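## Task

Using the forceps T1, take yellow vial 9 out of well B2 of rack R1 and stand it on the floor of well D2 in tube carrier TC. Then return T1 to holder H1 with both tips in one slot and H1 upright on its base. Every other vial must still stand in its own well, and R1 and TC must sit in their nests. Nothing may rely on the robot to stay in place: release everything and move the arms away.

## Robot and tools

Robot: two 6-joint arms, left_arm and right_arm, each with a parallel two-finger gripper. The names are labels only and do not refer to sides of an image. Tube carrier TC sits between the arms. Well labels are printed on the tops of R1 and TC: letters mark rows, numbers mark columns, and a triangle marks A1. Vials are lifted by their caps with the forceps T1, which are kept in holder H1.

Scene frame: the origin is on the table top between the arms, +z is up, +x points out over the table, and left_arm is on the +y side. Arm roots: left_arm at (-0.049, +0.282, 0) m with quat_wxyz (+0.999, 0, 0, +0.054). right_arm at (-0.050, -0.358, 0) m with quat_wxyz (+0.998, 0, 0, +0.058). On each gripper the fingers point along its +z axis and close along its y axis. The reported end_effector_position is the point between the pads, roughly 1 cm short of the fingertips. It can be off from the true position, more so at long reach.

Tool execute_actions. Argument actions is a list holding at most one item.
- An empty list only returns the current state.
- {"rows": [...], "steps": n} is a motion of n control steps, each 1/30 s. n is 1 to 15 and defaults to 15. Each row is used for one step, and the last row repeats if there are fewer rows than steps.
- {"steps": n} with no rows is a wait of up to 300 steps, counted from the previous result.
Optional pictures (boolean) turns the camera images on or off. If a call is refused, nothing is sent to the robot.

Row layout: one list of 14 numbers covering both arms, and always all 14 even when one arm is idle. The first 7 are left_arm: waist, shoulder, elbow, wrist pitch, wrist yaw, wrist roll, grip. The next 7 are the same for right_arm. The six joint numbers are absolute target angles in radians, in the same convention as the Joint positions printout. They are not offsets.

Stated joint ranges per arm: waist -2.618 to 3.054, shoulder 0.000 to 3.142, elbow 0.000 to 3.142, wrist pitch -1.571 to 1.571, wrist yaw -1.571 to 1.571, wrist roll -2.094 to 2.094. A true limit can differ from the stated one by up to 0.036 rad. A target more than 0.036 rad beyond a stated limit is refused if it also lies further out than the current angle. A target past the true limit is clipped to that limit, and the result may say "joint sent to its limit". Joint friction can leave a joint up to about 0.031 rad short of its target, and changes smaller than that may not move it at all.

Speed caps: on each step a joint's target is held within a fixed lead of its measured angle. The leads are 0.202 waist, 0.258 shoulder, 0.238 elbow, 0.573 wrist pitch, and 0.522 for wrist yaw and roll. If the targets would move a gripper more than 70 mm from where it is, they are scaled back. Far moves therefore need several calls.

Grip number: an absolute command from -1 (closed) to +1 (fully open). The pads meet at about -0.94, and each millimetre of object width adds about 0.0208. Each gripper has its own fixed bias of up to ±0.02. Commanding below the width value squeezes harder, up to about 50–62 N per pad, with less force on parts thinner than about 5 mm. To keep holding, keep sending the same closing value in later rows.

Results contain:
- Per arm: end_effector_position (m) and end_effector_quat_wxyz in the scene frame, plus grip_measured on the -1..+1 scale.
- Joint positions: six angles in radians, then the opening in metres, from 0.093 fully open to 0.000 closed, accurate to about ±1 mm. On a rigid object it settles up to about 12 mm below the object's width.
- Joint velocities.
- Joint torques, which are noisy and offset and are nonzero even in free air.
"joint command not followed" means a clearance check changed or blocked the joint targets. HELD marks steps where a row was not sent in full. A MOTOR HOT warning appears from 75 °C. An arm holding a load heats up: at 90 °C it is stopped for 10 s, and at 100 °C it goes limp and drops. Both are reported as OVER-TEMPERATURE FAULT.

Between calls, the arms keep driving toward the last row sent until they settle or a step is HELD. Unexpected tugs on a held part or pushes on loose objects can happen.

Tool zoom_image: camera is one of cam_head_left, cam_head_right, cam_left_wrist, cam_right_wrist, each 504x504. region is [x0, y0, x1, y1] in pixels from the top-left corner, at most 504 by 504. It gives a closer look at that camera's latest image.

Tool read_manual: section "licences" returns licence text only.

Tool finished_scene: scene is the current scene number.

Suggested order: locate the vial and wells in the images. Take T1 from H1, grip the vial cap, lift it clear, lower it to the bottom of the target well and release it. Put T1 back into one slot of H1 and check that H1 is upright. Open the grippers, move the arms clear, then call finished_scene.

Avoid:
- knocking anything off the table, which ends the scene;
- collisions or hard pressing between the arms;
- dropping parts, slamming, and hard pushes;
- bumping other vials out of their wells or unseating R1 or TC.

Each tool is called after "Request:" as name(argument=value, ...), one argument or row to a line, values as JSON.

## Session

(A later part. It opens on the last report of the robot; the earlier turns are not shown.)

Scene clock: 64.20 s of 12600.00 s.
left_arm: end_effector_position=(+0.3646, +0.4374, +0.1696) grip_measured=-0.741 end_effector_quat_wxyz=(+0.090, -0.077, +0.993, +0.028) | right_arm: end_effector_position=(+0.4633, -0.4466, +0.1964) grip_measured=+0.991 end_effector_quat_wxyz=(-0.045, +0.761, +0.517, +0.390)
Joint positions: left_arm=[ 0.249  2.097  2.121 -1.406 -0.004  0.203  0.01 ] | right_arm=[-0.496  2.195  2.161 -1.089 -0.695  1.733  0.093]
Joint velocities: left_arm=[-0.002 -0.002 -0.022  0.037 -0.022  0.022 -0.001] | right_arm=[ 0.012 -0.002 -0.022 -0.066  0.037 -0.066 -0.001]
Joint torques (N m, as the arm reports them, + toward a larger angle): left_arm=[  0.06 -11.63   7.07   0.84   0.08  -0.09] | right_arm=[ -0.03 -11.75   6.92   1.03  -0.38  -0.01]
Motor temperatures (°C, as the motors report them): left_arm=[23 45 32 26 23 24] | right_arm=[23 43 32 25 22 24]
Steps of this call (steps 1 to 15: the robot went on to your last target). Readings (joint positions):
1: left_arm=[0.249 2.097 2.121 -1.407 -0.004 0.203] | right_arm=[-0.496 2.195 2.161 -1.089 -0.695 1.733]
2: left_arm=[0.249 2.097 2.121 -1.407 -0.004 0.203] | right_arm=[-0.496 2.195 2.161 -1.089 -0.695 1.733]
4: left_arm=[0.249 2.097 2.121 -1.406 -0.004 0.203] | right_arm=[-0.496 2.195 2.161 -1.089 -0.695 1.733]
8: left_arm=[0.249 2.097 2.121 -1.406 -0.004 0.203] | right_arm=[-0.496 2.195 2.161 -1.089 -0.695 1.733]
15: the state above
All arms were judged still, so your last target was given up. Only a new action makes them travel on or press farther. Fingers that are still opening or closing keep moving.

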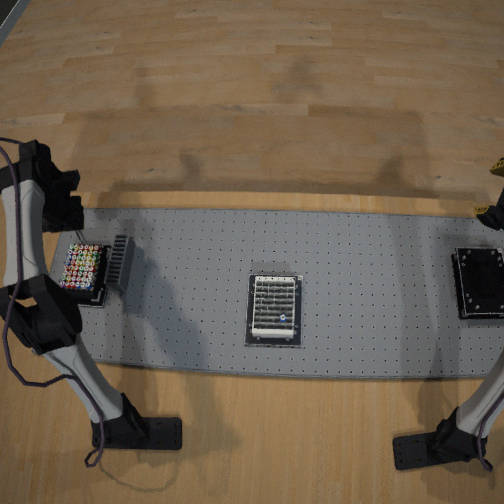

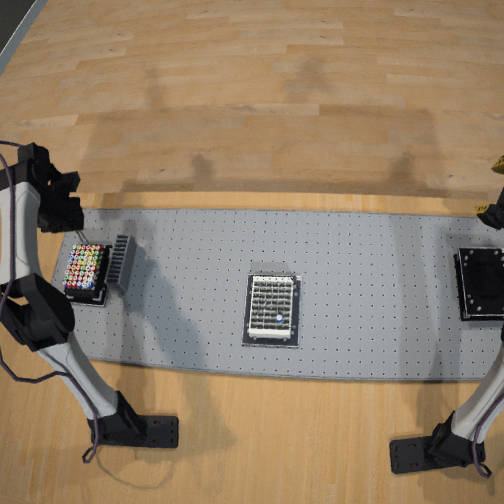

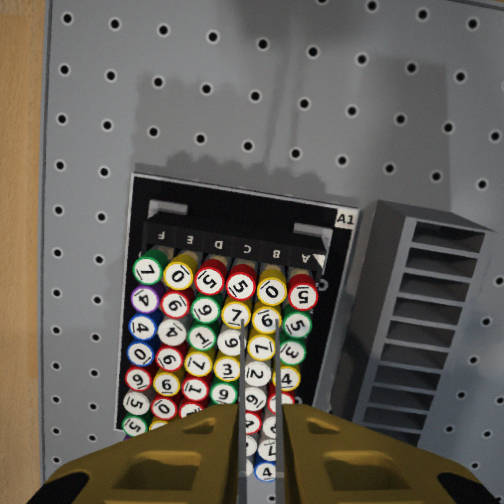

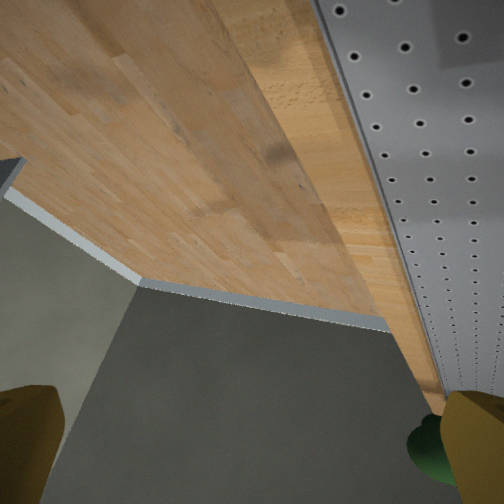

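Request:
execute_actions(
  actions=[
    {"rows":[[0.236,2.135,2.115,-1.40,0,0.197,-0.74,-0.496,2.195,2.161,-1.089,-0.695,1.733,1]],"steps":15},
  ],
  pictures=false,
)

Request:
execute_actions(
  actions=[
    {"steps":15},
  ],
)

Request:
zoom_image(
  camera="cam_left_wrist",
  region=[190, 240, 330, 380],
)

Scene clock: 70.10 s of 12600.00 s.
left_arm: end_effector_position=(+0.3665, +0.4381, +0.1530) grip_measured=-0.741 end_effector_quat_wxyz=(+0.071, -0.077, +0.994, +0.022) | right_arm: end_effector_position=(+0.4633, -0.4466, +0.1964) grip_measured=+0.991 end_effector_quat_wxyz=(-0.045, +0.761, +0.517, +0.390)
Joint positions: left_arm=[ 0.249  2.136  2.121 -1.406 -0.004  0.203  0.01 ] | right_arm=[-0.496  2.195  2.161 -1.089 -0.695  1.733  0.093]
Joint velocities: left_arm=[ 0.007 -0.002  0.017 -0.051 -0.007  0.007 -0.001] | right_arm=[-0.012 -0.007 -0.002  0.007 -0.037 -0.081 -0.001]
Joint torques (N m, as the arm reports them, + toward a larger angle): left_arm=[ -1.52 -13.4    6.99   0.63   0.06  -0.04] | right_arm=[ -0.17 -11.74   6.85   1.04  -0.37  -0.06]
Motor temperatures (°C, as the motors report them): left_arm=[23 45 32 26 23 24] | right_arm=[23 43 32 25 22 24]
Steps of this call (steps 1 to 90: nothing new was sent; then 2.40 s passed at rest; steps 91 to 105: all 15 steps of this action). Readings (joint positions):
91: left_arm=[0.249 2.099 2.121 -1.406 -0.004 0.203] | right_arm=[-0.496 2.195 2.161 -1.089 -0.695 1.733]
92: left_arm=[0.249 2.103 2.121 -1.406 -0.004 0.203] | right_arm=[-0.496 2.195 2.161 -1.089 -0.695 1.733]
94: left_arm=[0.249 2.115 2.121 -1.406 -0.004 0.203] | right_arm=[-0.496 2.195 2.161 -1.089 -0.695 1.733]
98: left_arm=[0.249 2.135 2.121 -1.406 -0.004 0.203] | right_arm=[-0.496 2.195 2.161 -1.089 -0.695 1.733]
105: the state above

Scene clock: 70.60 s of 12600.00 s.
left_arm: end_effector_position=(+0.3665, +0.4381, +0.1530) grip_measured=-0.741 end_effector_quat_wxyz=(+0.071, -0.077, +0.994, +0.022) | right_arm: end_effector_position=(+0.4633, -0.4466, +0.1964) grip_measured=+0.991 end_effector_quat_wxyz=(-0.045, +0.761, +0.517, +0.390)
Joint positions: left_arm=[ 0.249  2.136  2.121 -1.406 -0.004  0.203  0.01 ] | right_arm=[-0.496  2.195  2.161 -1.089 -0.695  1.733  0.093]
Joint velocities: left_arm=[-0.002  0.002 -0.012 -0.051  0.022 -0.037 -0.001] | right_arm=[-0.002  0.007  0.007  0.037 -0.007 -0.022 -0.001]
Joint torques (N m, as the arm reports them, + toward a larger angle): left_arm=[ -1.55 -13.23   7.     0.67   0.03  -0.03] | right_arm=[ -0.04 -11.86   7.11   1.02  -0.33  -0.09]
Motor temperatures (°C, as the motors report them): left_arm=[23 45 32 26 23 24] | right_arm=[23 43 32 25 22 24]
Steps of this call (steps 1 to 15: the robot went on to your last target). Readings (joint positions):
1: left_arm=[0.249 2.136 2.121 -1.406 -0.004 0.203] | right_arm=[-0.496 2.195 2.161 -1.089 -0.695 1.733]
2: left_arm=[0.249 2.136 2.121 -1.406 -0.004 0.203] | right_arm=[-0.496 2.195 2.161 -1.089 -0.695 1.733]
4: left_arm=[0.249 2.136 2.121 -1.406 -0.004 0.203] | right_arm=[-0.496 2.195 2.161 -1.089 -0.695 1.733]
8: left_arm=[0.249 2.136 2.121 -1.406 -0.004 0.203] | right_arm=[-0.496 2.195 2.161 -1.089 -0.695 1.733]
15: the state above
All arms were judged still, so your last target was given up. Only a new action makes them travel on or press farther. Fingers that are still opening or closing keep moving.

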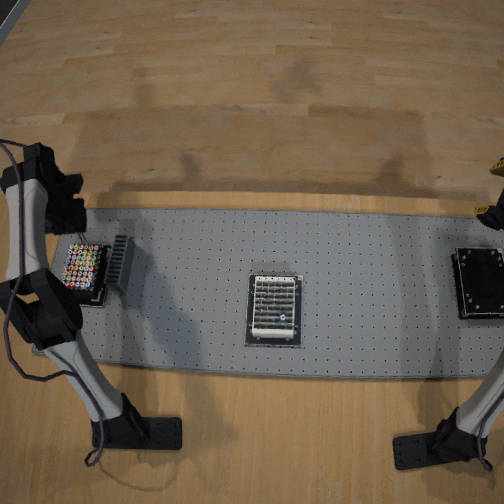

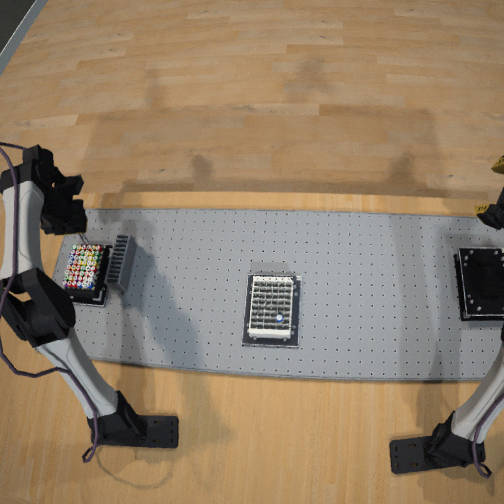

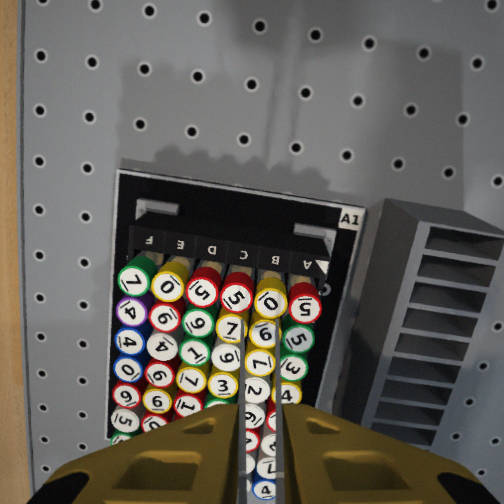

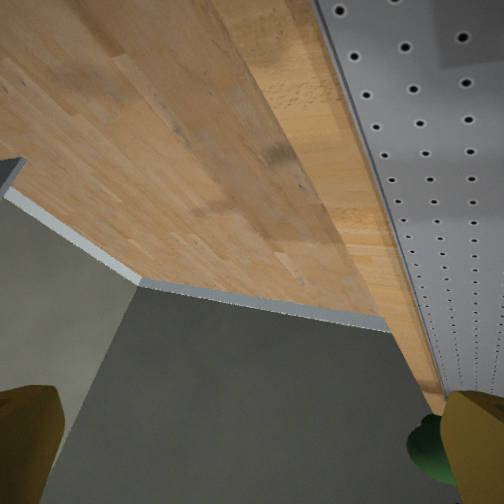

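Region (190, 240, 330, 380) of cam_left_wrist's 504x504 image, scaled by 3.600, with more detail than that image has.

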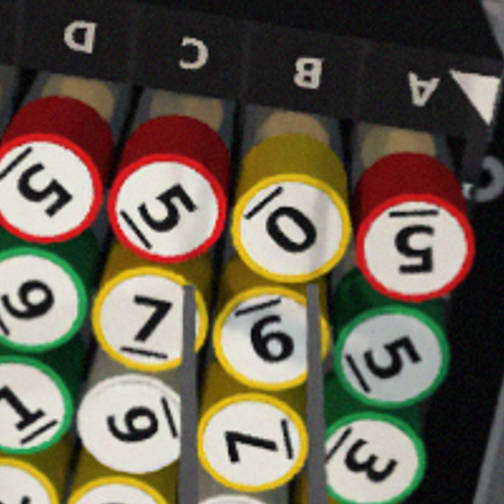

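Request:
execute_actions(
  actions=[
    {"rows":[[0.229,2.135,2.115,-1.432,0,0.197,-0.74,-0.496,2.195,2.161,-1.089,-0.695,1.733,1]],"steps":15},
  ],
  pictures=false,
)

Request:
execute_actions(
  actions=[
    {"steps":15},
  ],
)

Request:
zoom_image(
  camera="cam_left_wrist",
  region=[190, 240, 330, 380],
)

Scene clock: 74.70 s of 12600.00 s.
left_arm: end_effector_position=(+0.3654, +0.4319, +0.1526) grip_measured=-0.741 end_effector_quat_wxyz=(+0.065, -0.071, +0.995, +0.020) | right_arm: end_effector_position=(+0.4633, -0.4466, +0.1964) grip_measured=+0.991 end_effector_quat_wxyz=(-0.045, +0.761, +0.517, +0.390)
Joint positions: left_arm=[ 0.237  2.136  2.121 -1.419 -0.004  0.203  0.01 ] | right_arm=[-0.496  2.195  2.161 -1.089 -0.695  1.733  0.093]
Joint velocities: left_arm=[-0.012  0.007  0.002  0.007  0.037  0.007  0.   ] | right_arm=[ 0.012 -0.012 -0.012 -0.007  0.037 -0.051 -0.   ]
Joint torques (N m, as the arm reports them, + toward a larger angle): left_arm=[ -1.24 -13.38   7.02   0.49   0.09  -0.07] | right_arm=[ -0.21 -11.8    6.86   1.02  -0.32  -0.02]
Motor temperatures (°C, as the motors report them): left_arm=[23 46 32 26 23 24] | right_arm=[23 44 32 25 22 24]
Steps of this call (steps 1 to 90: nothing new was sent; then 0.60 s passed at rest; steps 91 to 105: all 15 steps of this action). Readings (joint positions):
91: left_arm=[0.248 2.136 2.121 -1.407 -0.004 0.203] | right_arm=[-0.496 2.195 2.161 -1.089 -0.695 1.733]
92: left_arm=[0.247 2.136 2.121 -1.409 -0.004 0.203] | right_arm=[-0.496 2.195 2.161 -1.089 -0.695 1.733]
94: left_arm=[0.242 2.136 2.121 -1.413 -0.004 0.203] | right_arm=[-0.496 2.195 2.161 -1.089 -0.695 1.733]
98: left_arm=[0.237 2.136 2.121 -1.417 -0.004 0.203] | right_arm=[-0.496 2.195 2.161 -1.089 -0.695 1.733]
105: the state above

Scene clock: 75.20 s of 12600.00 s.
left_arm: end_effector_position=(+0.3653, +0.4319, +0.1526) grip_measured=-0.741 end_effector_quat_wxyz=(+0.065, -0.071, +0.995, +0.020) | right_arm: end_effector_position=(+0.4633, -0.4466, +0.1964) grip_measured=+0.991 end_effector_quat_wxyz=(-0.045, +0.761, +0.517, +0.390)
Joint positions: left_arm=[ 0.237  2.136  2.121 -1.419 -0.004  0.203  0.01 ] | right_arm=[-0.496  2.195  2.161 -1.089 -0.695  1.733  0.093]
Joint velocities: left_arm=[-0.012  0.007  0.007 -0.051  0.007 -0.022 -0.001] | right_arm=[ 0.007 -0.007 -0.012 -0.007 -0.095 -0.081 -0.001]
Joint torques (N m, as the arm reports them, + toward a larger angle): left_arm=[ -1.12 -13.41   6.94   0.46   0.09  -0.03] | right_arm=[ -0.05 -11.71   7.04   1.06  -0.37  -0.03]
Motor temperatures (°C, as the motors report them): left_arm=[23 46 32 26 23 24] | right_arm=[23 44 32 25 22 24]
Steps of this call (steps 1 to 15: the robot went on to your last target). Readings (joint positions):
1: left_arm=[0.237 2.136 2.121 -1.419 -0.004 0.203] | right_arm=[-0.496 2.195 2.161 -1.089 -0.695 1.733]
2: left_arm=[0.237 2.136 2.121 -1.419 -0.004 0.203] | right_arm=[-0.496 2.195 2.161 -1.089 -0.695 1.733]
4: left_arm=[0.237 2.136 2.121 -1.419 -0.004 0.203] | right_arm=[-0.496 2.195 2.161 -1.089 -0.695 1.733]
8: left_arm=[0.237 2.136 2.121 -1.419 -0.004 0.203] | right_arm=[-0.496 2.195 2.161 -1.089 -0.695 1.733]
15: the state above
All arms were judged still, so your last target was given up. Only a new action makes them travel on or press farther. Fingers that are still opening or closing keep moving.

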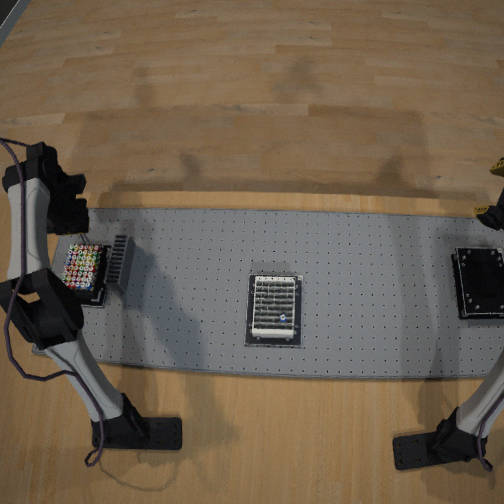

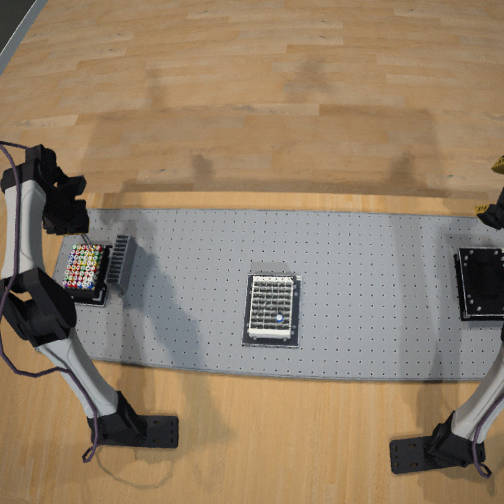

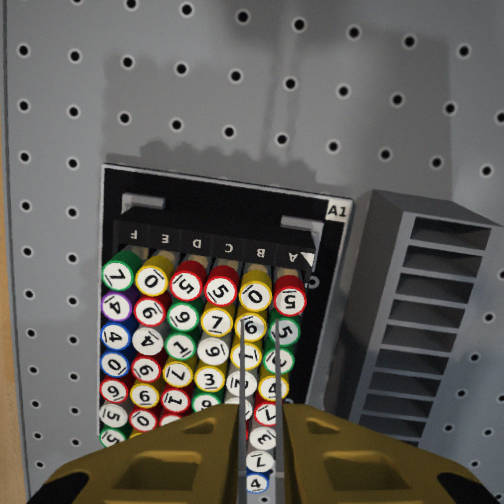

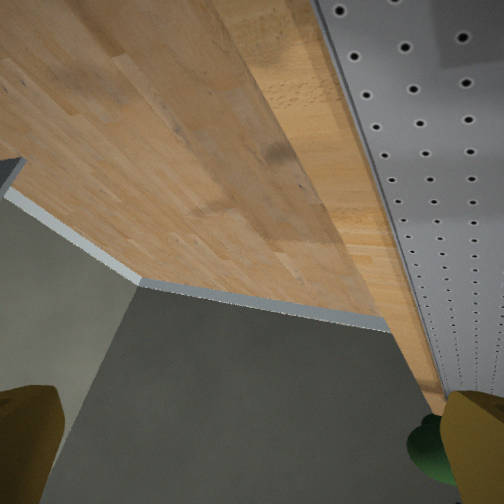

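Region (190, 240, 330, 380) of cam_left_wrist's 504x504 image, scaled by 3.600, with more detail than that image has.

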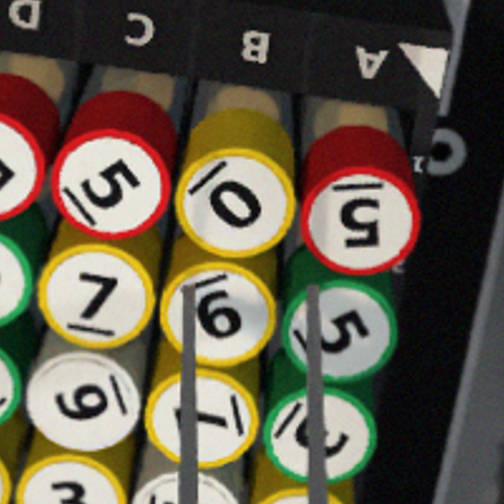

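Request:
execute_actions(
  actions=[
    {"rows":[[0.237,2.135,2.115,-1.442,-0.03,0.197,-0.74,-0.496,2.195,2.161,-1.089,-0.695,1.733,1]],"steps":15},
  ],
  pictures=false,
)

Request:
execute_actions(
  actions=[
    {"steps":15},
  ],
)

Request:
zoom_image(
  camera="cam_left_wrist",
  region=[190, 240, 330, 380],
)

Scene clock: 79.33 s of 12600.00 s.
left_arm: end_effector_position=(+0.3622, +0.4339, +0.1523) grip_measured=-0.741 end_effector_quat_wxyz=(+0.058, -0.072, +0.995, +0.027) | right_arm: end_effector_position=(+0.4633, -0.4466, +0.1964) grip_measured=+0.991 end_effector_quat_wxyz=(-0.045, +0.761, +0.517, +0.390)
Joint positions: left_arm=[ 0.237  2.136  2.121 -1.429 -0.021  0.203  0.01 ] | right_arm=[-0.496  2.195  2.161 -1.089 -0.695  1.733  0.093]
Joint velocities: left_arm=[-0.002 -0.002  0.007 -0.022  0.007 -0.051 -0.001] | right_arm=[ 0.002 -0.012 -0.002 -0.051  0.037 -0.022  0.   ]
Joint torques (N m, as the arm reports them, + toward a larger angle): left_arm=[ -0.7  -13.23   7.04   0.46  -0.08  -0.06] | right_arm=[  0.05 -11.5    7.03   1.05  -0.35  -0.04]
Motor temperatures (°C, as the motors report them): left_arm=[23 46 32 26 23 24] | right_arm=[23 44 32 26 22 24]
Steps of this call (steps 1 to 90: nothing new was sent; then 0.63 s passed at rest; steps 91 to 105: all 15 steps of this action). Readings (joint positions):
91: left_arm=[0.237 2.136 2.121 -1.420 -0.006 0.203] | right_arm=[-0.496 2.195 2.161 -1.089 -0.695 1.733]
92: left_arm=[0.237 2.136 2.121 -1.422 -0.009 0.203] | right_arm=[-0.496 2.195 2.161 -1.089 -0.695 1.733]
94: left_arm=[0.237 2.136 2.121 -1.425 -0.014 0.203] | right_arm=[-0.496 2.195 2.161 -1.089 -0.695 1.733]
98: left_arm=[0.237 2.136 2.121 -1.428 -0.018 0.203] | right_arm=[-0.496 2.195 2.161 -1.089 -0.695 1.733]
105: the state above

Scene clock: 79.83 s of 12600.00 s.
left_arm: end_effector_position=(+0.3620, +0.4340, +0.1523) grip_measured=-0.741 end_effector_quat_wxyz=(+0.058, -0.072, +0.995, +0.028) | right_arm: end_effector_position=(+0.4633, -0.4466, +0.1964) grip_measured=+0.991 end_effector_quat_wxyz=(-0.045, +0.761, +0.517, +0.390)
Joint positions: left_arm=[ 0.237  2.136  2.121 -1.429 -0.022  0.203  0.01 ] | right_arm=[-0.496  2.195  2.161 -1.089 -0.695  1.733  0.093]
Joint velocities: left_arm=[ 0.002  0.007  0.002  0.066 -0.081 -0.037 -0.   ] | right_arm=[ 0.002  0.017  0.007 -0.051 -0.007 -0.037  0.   ]
Joint torques (N m, as the arm reports them, + toward a larger angle): left_arm=[ -0.41 -13.18   7.16   0.43  -0.03  -0.03] | right_arm=[ -0.07 -11.69   6.81   1.03  -0.36  -0.01]
Motor temperatures (°C, as the motors report them): left_arm=[23 46 32 26 23 24] | right_arm=[23 44 32 26 22 24]
Steps of this call (steps 1 to 15: the robot went on to your last target). Readings (joint positions):
1: left_arm=[0.237 2.136 2.121 -1.429 -0.021 0.203] | right_arm=[-0.496 2.195 2.161 -1.089 -0.695 1.733]
2: left_arm=[0.237 2.136 2.121 -1.429 -0.021 0.203] | right_arm=[-0.496 2.195 2.161 -1.089 -0.695 1.733]
4: left_arm=[0.237 2.136 2.121 -1.429 -0.021 0.203] | right_arm=[-0.496 2.195 2.161 -1.089 -0.695 1.733]
8: left_arm=[0.237 2.136 2.121 -1.429 -0.021 0.203] | right_arm=[-0.496 2.195 2.161 -1.089 -0.695 1.733]
15: the state above
All arms were judged still, so your last target was given up. Only a new action makes them travel on or press farther. Fingers that are still opening or closing keep moving.

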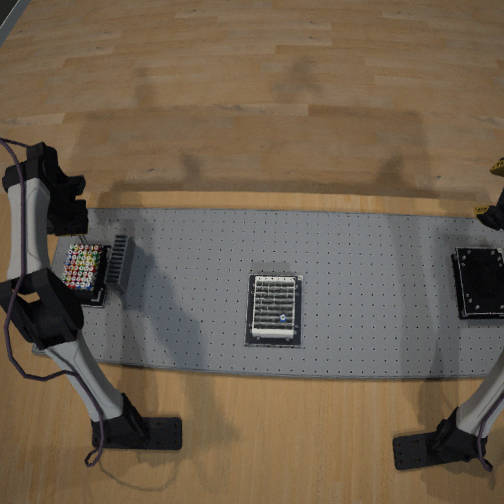

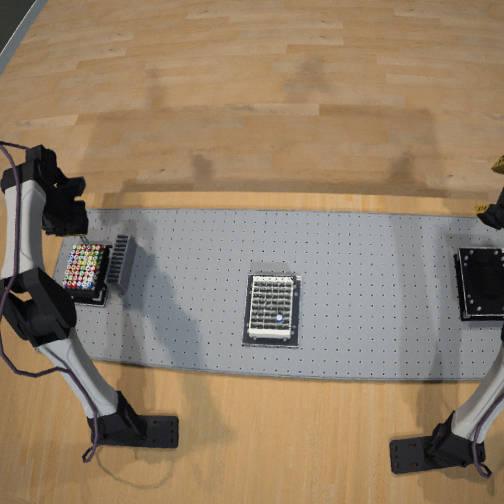

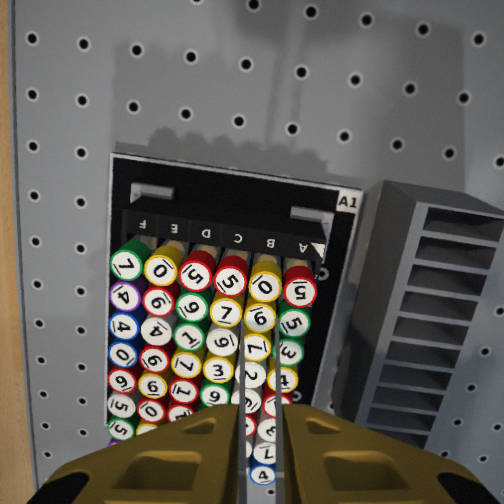

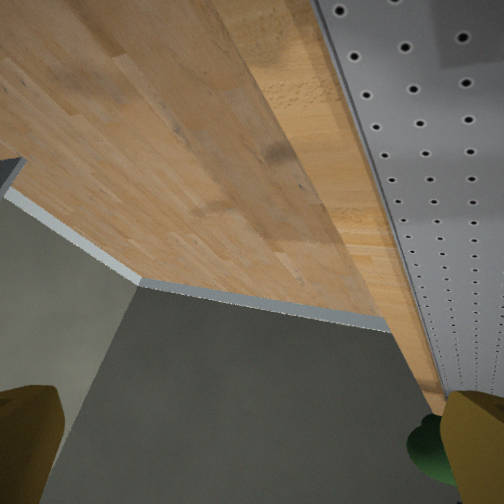

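Region (190, 240, 330, 380) of cam_left_wrist's 504x504 image, scaled by 3.600, with more detail than that image has.

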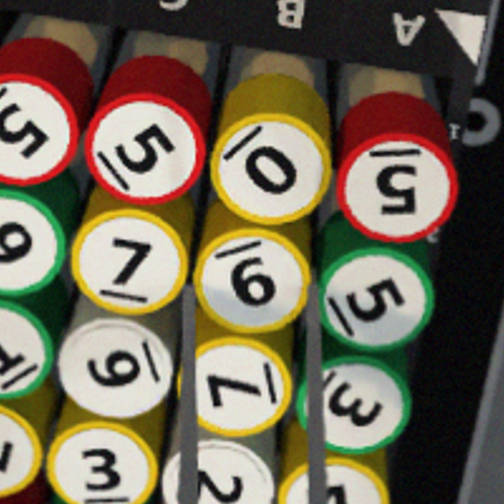

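Good. Descend ~10 mm.

Request:
execute_actions(
  actions=[
    {"rows":[[0.237,2.162,2.115,-1.43,-0.03,0.197,-0.74,-0.496,2.195,2.161,-1.089,-0.695,1.733,1]],"steps":15},
  ],
  pictures=false,
)

Request:
execute_actions(
  actions=[
    {"steps":15},
  ],
)

Request:
zoom_image(
  camera="cam_left_wrist",
  region=[190, 240, 330, 380],
)

Scene clock: 82.60 s of 12600.00 s.
left_arm: end_effector_position=(+0.3627, +0.4342, +0.1439) grip_measured=-0.741 end_effector_quat_wxyz=(+0.048, -0.072, +0.996, +0.025) | right_arm: end_effector_position=(+0.4633, -0.4466, +0.1964) grip_measured=+0.991 end_effector_quat_wxyz=(-0.045, +0.761, +0.517, +0.390)
Joint positions: left_arm=[ 0.237  2.156  2.121 -1.429 -0.022  0.203  0.01 ] | right_arm=[-0.496  2.195  2.161 -1.089 -0.695  1.733  0.093]
Joint velocities: left_arm=[-0.012  0.002 -0.012 -0.022 -0.051 -0.066 -0.   ] | right_arm=[-0.002 -0.002 -0.007 -0.022 -0.007  0.007 -0.   ]
Joint torques (N m, as the arm reports them, + toward a larger angle): left_arm=[ -0.71 -12.93   6.94   0.52  -0.04  -0.05] | right_arm=[  0.11 -11.69   7.02   1.07  -0.39  -0.06]
Motor temperatures (°C, as the motors report them): left_arm=[23 47 32 26 23 24] | right_arm=[23 45 32 26 22 24]
Steps of this call (steps 1 to 68: nothing new was sent; steps 69 to 83: all 15 steps of this action). Readings (joint positions):
69: left_arm=[0.237 2.137 2.121 -1.429 -0.022 0.203] | right_arm=[-0.496 2.195 2.161 -1.089 -0.695 1.733]
70: left_arm=[0.237 2.139 2.121 -1.429 -0.022 0.203] | right_arm=[-0.496 2.195 2.161 -1.089 -0.695 1.733]
72: left_arm=[0.237 2.146 2.121 -1.429 -0.022 0.203] | right_arm=[-0.496 2.195 2.161 -1.089 -0.695 1.733]
76: left_arm=[0.237 2.156 2.121 -1.429 -0.022 0.203] | right_arm=[-0.496 2.195 2.161 -1.089 -0.695 1.733]
83: the state above

Scene clock: 83.10 s of 12600.00 s.
left_arm: end_effector_position=(+0.3627, +0.4342, +0.1439) grip_measured=-0.741 end_effector_quat_wxyz=(+0.048, -0.072, +0.996, +0.025) | right_arm: end_effector_position=(+0.4633, -0.4466, +0.1964) grip_measured=+0.991 end_effector_quat_wxyz=(-0.045, +0.761, +0.517, +0.390)
Joint positions: left_arm=[ 0.237  2.156  2.121 -1.429 -0.022  0.203  0.01 ] | right_arm=[-0.496  2.195  2.161 -1.089 -0.695  1.733  0.093]
Joint velocities: left_arm=[ 0.007  0.007 -0.002  0.022 -0.022 -0.007 -0.001] | right_arm=[ 0.017  0.012  0.012  0.007  0.037  0.007 -0.   ]
Joint torques (N m, as the arm reports them, + toward a larger angle): left_arm=[ -0.56 -12.87   6.98   0.54  -0.05  -0.07] | right_arm=[ -0.16 -11.8    6.96   1.06  -0.37  -0.02]
Motor temperatures (°C, as the motors report them): left_arm=[23 47 32 26 23 24] | right_arm=[23 45 32 26 22 24]
Steps of this call (steps 1 to 15: the robot went on to your last target). Readings (joint positions):
1: left_arm=[0.237 2.156 2.121 -1.429 -0.022 0.203] | right_arm=[-0.496 2.195 2.161 -1.089 -0.695 1.733]
2: left_arm=[0.237 2.156 2.121 -1.429 -0.022 0.203] | right_arm=[-0.496 2.195 2.161 -1.089 -0.695 1.733]
4: left_arm=[0.237 2.156 2.121 -1.429 -0.022 0.203] | right_arm=[-0.496 2.195 2.161 -1.089 -0.695 1.733]
8: left_arm=[0.237 2.156 2.121 -1.429 -0.022 0.203] | right_arm=[-0.496 2.195 2.161 -1.089 -0.695 1.733]
15: the state above
All arms were judged still, so your last target was given up. Only a new action makes them travel on or press farther. Fingers that are still opening or closing keep moving.

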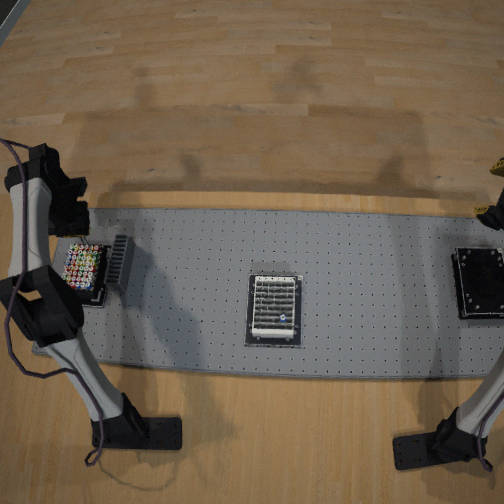

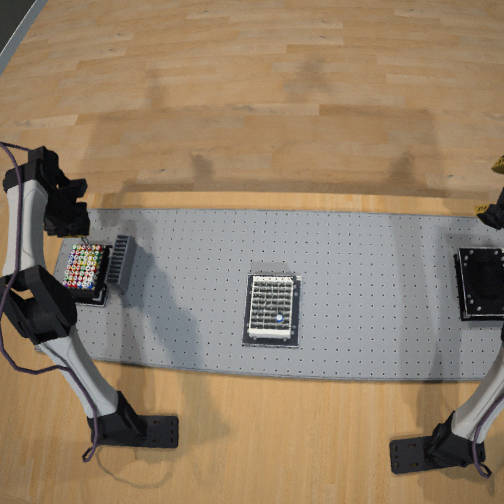

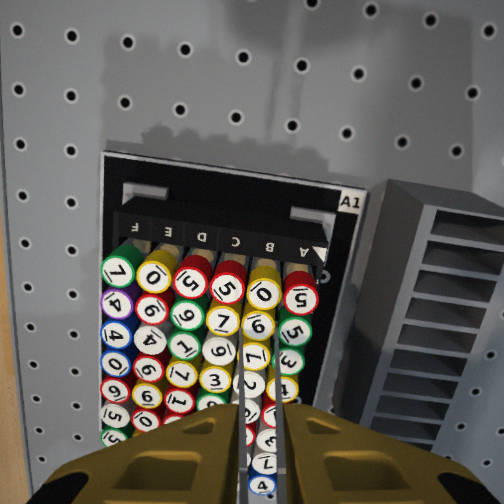

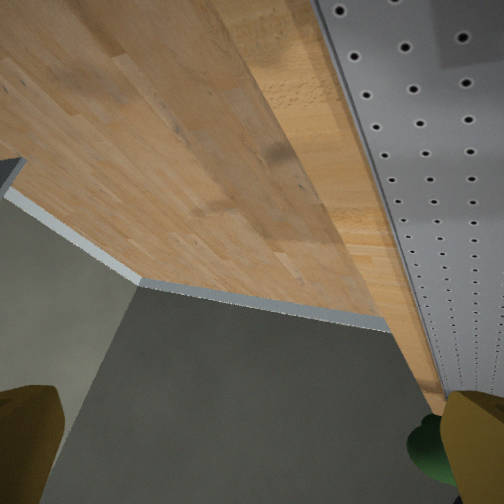

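Region (190, 240, 330, 380) of cam_left_wrist's 504x504 image, scaled by 3.600, with more detail than that image has.

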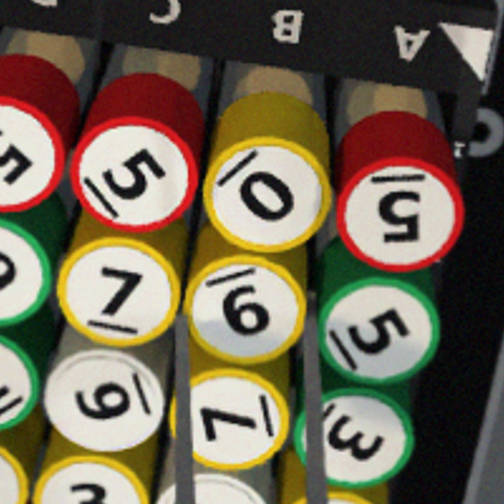

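Request:
execute_actions(
  actions=[
    {"rows":[[0.237,2.156,2.121,-1.43,-0.03,0.197,-0.84,-0.496,2.195,2.161,-1.089,-0.695,1.733,1]],"steps":15},
  ],
  pictures=false,
)

Request:
execute_actions(
  actions=[
    {"rows":[[0.237,2.14,2.16,-1.46,-0.03,0.197,-0.84,-0.496,2.195,2.161,-1.089,-0.695,1.733,1],[0.237,2.14,2.16,-1.46,-0.03,0.197,-0.84,-0.496,2.195,2.161,-1.089,-0.695,1.733,1],[0.237,2.14,2.16,-1.46,-0.03,0.197,-0.84,-0.496,2.195,2.161,-1.089,-0.695,1.733,1],[0.237,2.14,2.16,-1.46,-0.03,0.197,-0.84,-0.496,2.195,2.161,-1.089,-0.695,1.733,1],[0.237,2.14,2.16,-1.46,-0.03,0.197,-0.84,-0.496,2.195,2.161,-1.089,-0.695,1.733,1],[0.237,2.14,2.16,-1.46,-0.03,0.197,-0.84,-0.496,2.195,2.161,-1.089,-0.695,1.733,1],[0.237,2.115,2.20,-1.50,-0.03,0.197,-0.84,-0.496,2.195,2.161,-1.089,-0.695,1.733,1]],"steps":15},
  ],
  pictures=false,
)

Request:
execute_actions(
  actions=[
    {"rows":[[0.237,2.095,2.295,-1.56,-0.03,0.197,-0.84,-0.496,2.195,2.161,-1.089,-0.695,1.733,1]],"steps":15},
  ],
  pictures=false,
)

Request:
execute_actions(
  actions=[
    {"steps":15},
  ],
)

Scene clock: 92.53 s of 12600.00 s.
left_arm: end_effector_position=(+0.3627, +0.4344, +0.1439) grip_measured=-0.832 end_effector_quat_wxyz=(+0.048, -0.072, +0.996, +0.025) | right_arm: end_effector_position=(+0.4633, -0.4466, +0.1964) grip_measured=+0.991 end_effector_quat_wxyz=(-0.045, +0.761, +0.517, +0.390)
Joint positions: left_arm=[ 0.237  2.156  2.121 -1.429 -0.023  0.203  0.005] | right_arm=[-0.496  2.195  2.161 -1.089 -0.695  1.733  0.093]
Joint velocities: left_arm=[ 0.002  0.002 -0.007 -0.037  0.007 -0.022 -0.001] | right_arm=[-0.002 -0.007 -0.002  0.007 -0.051  0.007 -0.001]
Joint torques (N m, as the arm reports them, + toward a larger angle): left_arm=[ -0.64 -13.48   7.61   0.54  -0.05  -0.01] | right_arm=[ -0.22 -11.69   7.14   1.02  -0.34  -0.04]
Motor temperatures (°C, as the motors report them): left_arm=[23 47 32 26 23 24] | right_arm=[23 45 32 26 22 24]
Steps of this call (steps 1 to 90: nothing new was sent; then 5.93 s passed at rest; steps 91 to 105: all 15 steps of this action). Readings (joint positions):
91: left_arm=[0.237 2.156 2.121 -1.429 -0.022 0.203] | right_arm=[-0.496 2.195 2.161 -1.089 -0.695 1.733]
92: left_arm=[0.237 2.156 2.121 -1.429 -0.022 0.203] | right_arm=[-0.496 2.195 2.161 -1.089 -0.695 1.733]
94: left_arm=[0.237 2.156 2.121 -1.429 -0.023 0.203] | right_arm=[-0.496 2.195 2.161 -1.089 -0.695 1.733]
98: left_arm=[0.237 2.156 2.121 -1.429 -0.023 0.203] | right_arm=[-0.496 2.195 2.161 -1.089 -0.695 1.733]
105: the state above

Scene clock: 93.03 s of 12600.00 s.
left_arm: end_effector_position=(+0.3596, +0.4332, +0.1712) grip_measured=-0.832 end_effector_quat_wxyz=(+0.066, -0.072, +0.995, +0.030) | right_arm: end_effector_position=(+0.4633, -0.4466, +0.1964) grip_measured=+0.991 end_effector_quat_wxyz=(-0.045, +0.761, +0.517, +0.390)
Joint positions: left_arm=[ 0.237  2.127  2.182 -1.483 -0.023  0.203  0.005] | right_arm=[-0.496  2.195  2.161 -1.089 -0.695  1.733  0.093]
Joint velocities: left_arm=[-0.007 -0.017  0.007 -0.11  -0.037 -0.022 -0.001] | right_arm=[ 0.002 -0.017 -0.007  0.037  0.007 -0.051 -0.001]
Joint torques (N m, as the arm reports them, + toward a larger angle): left_arm=[ -0.57 -14.04   8.84   0.54  -0.05  -0.07] | right_arm=[  0.   -11.92   6.87   1.06  -0.36  -0.06]
Motor temperatures (°C, as the motors report them): left_arm=[23 47 32 26 23 24] | right_arm=[23 45 33 26 22 24]
Steps of this call (steps 1 to 15: all 15 steps of this action). Readings (joint positions):
1: left_arm=[0.237 2.156 2.124 -1.433 -0.023 0.203] | right_arm=[-0.496 2.195 2.161 -1.089 -0.695 1.733]
2: left_arm=[0.237 2.156 2.127 -1.437 -0.023 0.203] | right_arm=[-0.496 2.195 2.161 -1.089 -0.695 1.733]
4: left_arm=[0.237 2.156 2.136 -1.442 -0.023 0.203] | right_arm=[-0.496 2.195 2.161 -1.089 -0.695 1.733]
8: left_arm=[0.237 2.155 2.154 -1.461 -0.023 0.203] | right_arm=[-0.496 2.195 2.161 -1.089 -0.695 1.733]
15: the state above

Scene clock: 93.53 s of 12600.00 s.
left_arm: end_effector_position=(+0.3575, +0.4326, +0.2074) grip_measured=-0.838 end_effector_quat_wxyz=(+0.096, -0.072, +0.992, +0.039) | right_arm: end_effector_position=(+0.4633, -0.4466, +0.1964) grip_measured=+0.991 end_effector_quat_wxyz=(-0.045, +0.761, +0.517, +0.390)
Joint positions: left_arm=[ 0.237  2.1    2.281 -1.546 -0.023  0.203  0.005] | right_arm=[-0.496  2.195  2.161 -1.089 -0.695  1.733  0.093]
Joint velocities: left_arm=[-0.002 -0.027  0.007  0.037  0.037 -0.037  0.   ] | right_arm=[ 0.002 -0.017  0.002 -0.022 -0.037 -0.081  0.   ]
Joint torques (N m, as the arm reports them, + toward a larger angle): left_arm=[ -0.64 -13.08   8.48   0.61  -0.04  -0.05] | right_arm=[ -0.11 -11.87   6.81   1.03  -0.42  -0.05]
Motor temperatures (°C, as the motors report them): left_arm=[23 47 32 26 23 24] | right_arm=[23 45 33 26 22 24]
Steps of this call (steps 1 to 15: all 15 steps of this action). Readings (joint positions):
1: left_arm=[0.237 2.129 2.200 -1.499 -0.023 0.203] | right_arm=[-0.496 2.195 2.161 -1.089 -0.695 1.733]
2: left_arm=[0.237 2.132 2.223 -1.511 -0.023 0.203] | right_arm=[-0.496 2.195 2.161 -1.089 -0.695 1.733]
4: left_arm=[0.237 2.124 2.258 -1.523 -0.023 0.203] | right_arm=[-0.496 2.195 2.161 -1.089 -0.695 1.733]
8: left_arm=[0.237 2.101 2.280 -1.535 -0.023 0.203] | right_arm=[-0.496 2.195 2.161 -1.089 -0.695 1.733]
15: the state above

Scene clock: 94.03 s of 12600.00 s.
left_arm: end_effector_position=(+0.3570, +0.4324, +0.2073) grip_measured=-0.838 end_effector_quat_wxyz=(+0.095, -0.072, +0.992, +0.039) | right_arm: end_effector_position=(+0.4633, -0.4466, +0.1964) grip_measured=+0.991 end_effector_quat_wxyz=(-0.045, +0.761, +0.517, +0.390)
Joint positions: left_arm=[ 0.237  2.1    2.281 -1.548 -0.023  0.203  0.005] | right_arm=[-0.496  2.195  2.161 -1.089 -0.695  1.733  0.093]
Joint velocities: left_arm=[ 0.002 -0.012 -0.017  0.051 -0.022 -0.037 -0.001] | right_arm=[-0.007  0.007  0.002 -0.037 -0.022 -0.007  0.001]
Joint torques (N m, as the arm reports them, + toward a larger angle): left_arm=[ -0.58 -13.15   8.65   0.61  -0.03  -0.05] | right_arm=[  0.   -11.81   6.85   1.05  -0.33   0.01]
Motor temperatures (°C, as the motors report them): left_arm=[23 48 32 26 23 24] | right_arm=[23 46 33 26 22 24]
Steps of this call (steps 1 to 15: the robot went on to your last target). Readings (joint positions):
1: left_arm=[0.237 2.100 2.281 -1.546 -0.023 0.203] | right_arm=[-0.496 2.195 2.161 -1.089 -0.695 1.733]
2: left_arm=[0.237 2.100 2.281 -1.547 -0.023 0.203] | right_arm=[-0.496 2.195 2.161 -1.089 -0.695 1.733]
4: left_arm=[0.237 2.100 2.281 -1.547 -0.023 0.203] | right_arm=[-0.496 2.195 2.161 -1.089 -0.695 1.733]
8: left_arm=[0.237 2.100 2.281 -1.548 -0.023 0.203] | right_arm=[-0.496 2.195 2.161 -1.089 -0.695 1.733]
15: the state above
All arms were judged still, so your last target was given up. Only a new action makes them travel on or press farther. Fingers that are still opening or closing keep moving.

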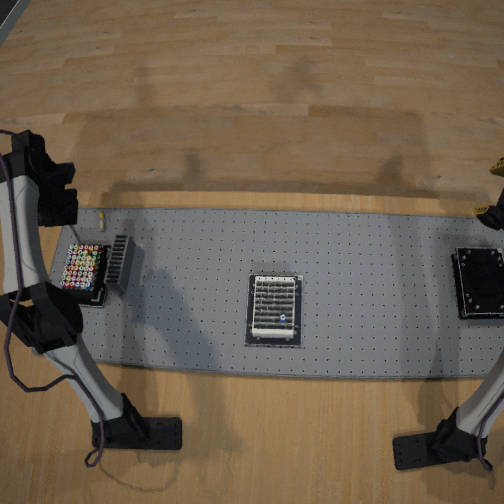

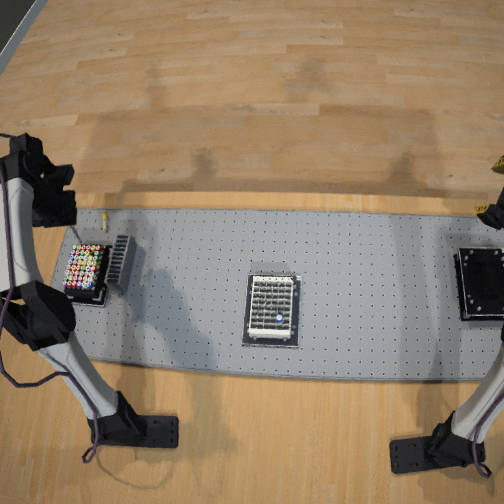

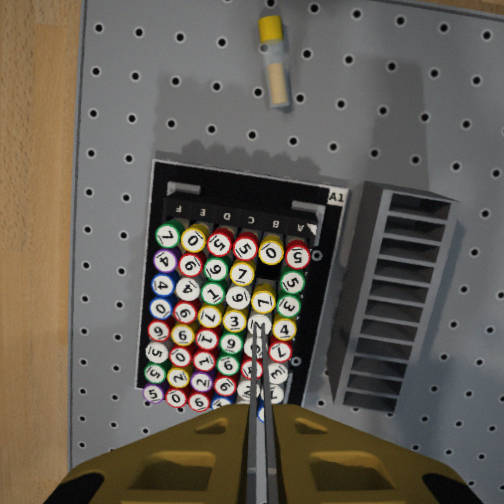

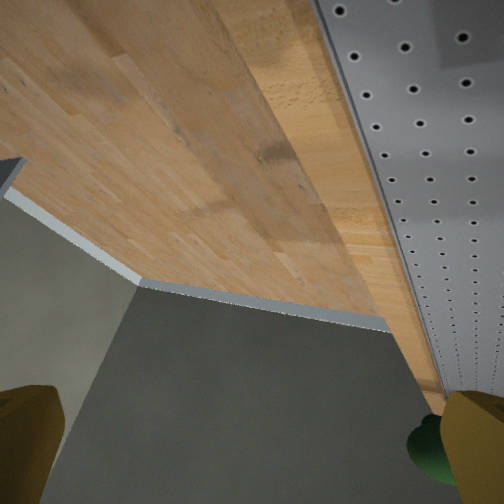

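Request:
execute_actions(
  actions=[
    {"rows":[[0.173,1.965,1.60,-0.56,0,0,-0.74,-0.496,2.195,2.161,-1.089,-0.695,1.733,1]],"steps":15},
  ],
  pictures=false,
)

Request:
execute_actions(
  actions=[
    {"steps":40},
  ],
)

Scene clock: 106.27 s of 12600.00 s.
left_arm: end_effector_position=(+0.4306, +0.4214, +0.1032) grip_measured=-0.741 end_effector_quat_wxyz=(+0.256, -0.129, +0.957, +0.041) | right_arm: end_effector_position=(+0.4633, -0.4466, +0.1964) grip_measured=+0.991 end_effector_quat_wxyz=(-0.045, +0.761, +0.517, +0.390)
Joint positions: left_arm=[ 0.172  1.995  1.59  -0.641 -0.005  0.015  0.01 ] | right_arm=[-0.496  2.195  2.161 -1.089 -0.695  1.733  0.093]
Joint velocities: left_arm=[-0.012 -0.125 -0.012  0.476 -0.037 -0.066  0.001] | right_arm=[ 0.007  0.002 -0.017 -0.007  0.007  0.051  0.   ]
Joint torques (N m, as the arm reports them, + toward a larger angle): left_arm=[ -0.29 -15.07   9.3    1.42   0.06  -0.06] | right_arm=[ -0.06 -11.72   7.01   0.98  -0.38  -0.06]
Motor temperatures (°C, as the motors report them): left_arm=[23 48 33 26 23 24] | right_arm=[23 46 33 26 22 24]
Steps of this call (steps 1 to 90: nothing new was sent; then 8.73 s passed at rest; steps 91 to 105: all 15 steps of this action). Readings (joint positions):
91: left_arm=[0.232 2.071 2.220 -1.469 -0.023 0.171] | right_arm=[-0.496 2.195 2.161 -1.089 -0.695 1.733]
92: left_arm=[0.223 2.031 2.131 -1.353 -0.023 0.138] | right_arm=[-0.496 2.195 2.161 -1.089 -0.695 1.733]
94: left_arm=[0.196 1.972 1.968 -1.135 -0.018 0.091] | right_arm=[-0.496 2.195 2.161 -1.089 -0.695 1.733]
98: left_arm=[0.172 1.952 1.684 -0.782 -0.006 0.042] | right_arm=[-0.496 2.195 2.161 -1.089 -0.695 1.733]
105: the state above

Scene clock: 107.60 s of 12600.00 s.
left_arm: end_effector_position=(+0.4426, +0.4248, +0.1175) grip_measured=-0.741 end_effector_quat_wxyz=(+0.292, -0.131, +0.946, +0.045) | right_arm: end_effector_position=(+0.4633, -0.4466, +0.1964) grip_measured=+0.991 end_effector_quat_wxyz=(-0.045, +0.761, +0.517, +0.390)
Joint positions: left_arm=[ 0.172  1.981  1.59  -0.581 -0.005  0.008  0.01 ] | right_arm=[-0.496  2.195  2.161 -1.089 -0.695  1.733  0.093]
Joint velocities: left_arm=[-0.002  0.002 -0.002  0.066  0.007  0.037  0.   ] | right_arm=[-0.002  0.002  0.007  0.007  0.051  0.007 -0.001]
Joint torques (N m, as the arm reports them, + toward a larger angle): left_arm=[ -0.54 -14.24   9.48   1.61   0.08  -0.03] | right_arm=[ -0.08 -11.92   6.77   1.01  -0.35  -0.01]
Motor temperatures (°C, as the motors report them): left_arm=[23 49 33 26 23 24] | right_arm=[23 46 33 26 22 24]
Steps of this call (steps 1 to 30: the robot went on to your last target; steps 31 to 40: nothing new was sent). Readings (joint positions):
1: left_arm=[0.172 1.991 1.590 -0.627 -0.005 0.013] | right_arm=[-0.496 2.195 2.161 -1.089 -0.695 1.733]
2: left_arm=[0.172 1.987 1.590 -0.616 -0.005 0.012] | right_arm=[-0.496 2.195 2.161 -1.089 -0.695 1.733]
4: left_arm=[0.172 1.982 1.590 -0.600 -0.005 0.010] | right_arm=[-0.496 2.195 2.161 -1.089 -0.695 1.733]
8: left_arm=[0.172 1.981 1.590 -0.586 -0.005 0.009] | right_arm=[-0.496 2.195 2.161 -1.089 -0.695 1.733]
40: the state above
All arms were judged still, so your last target was given up. Only a new action makes them travel on or press farther. Fingers that are still opening or closing keep moving.

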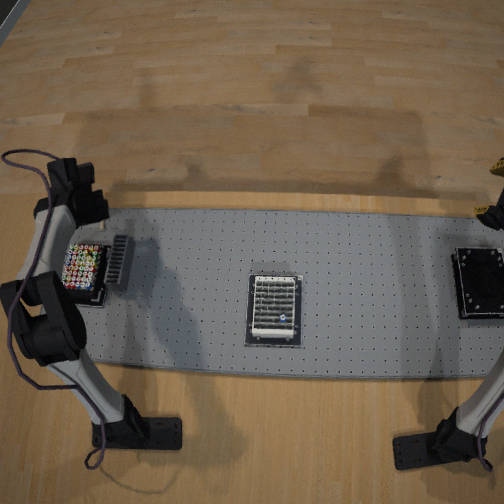

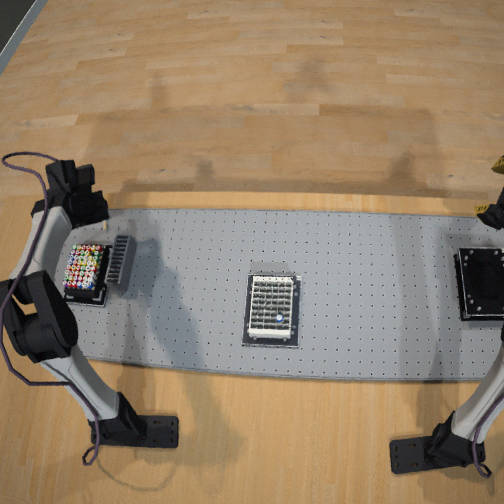

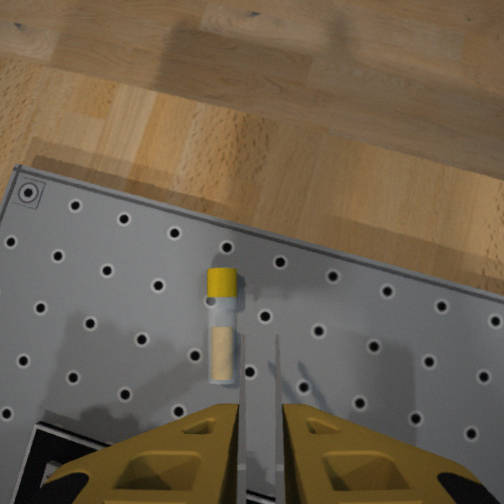

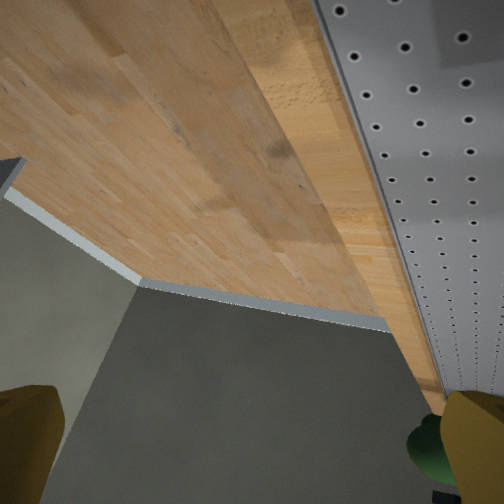

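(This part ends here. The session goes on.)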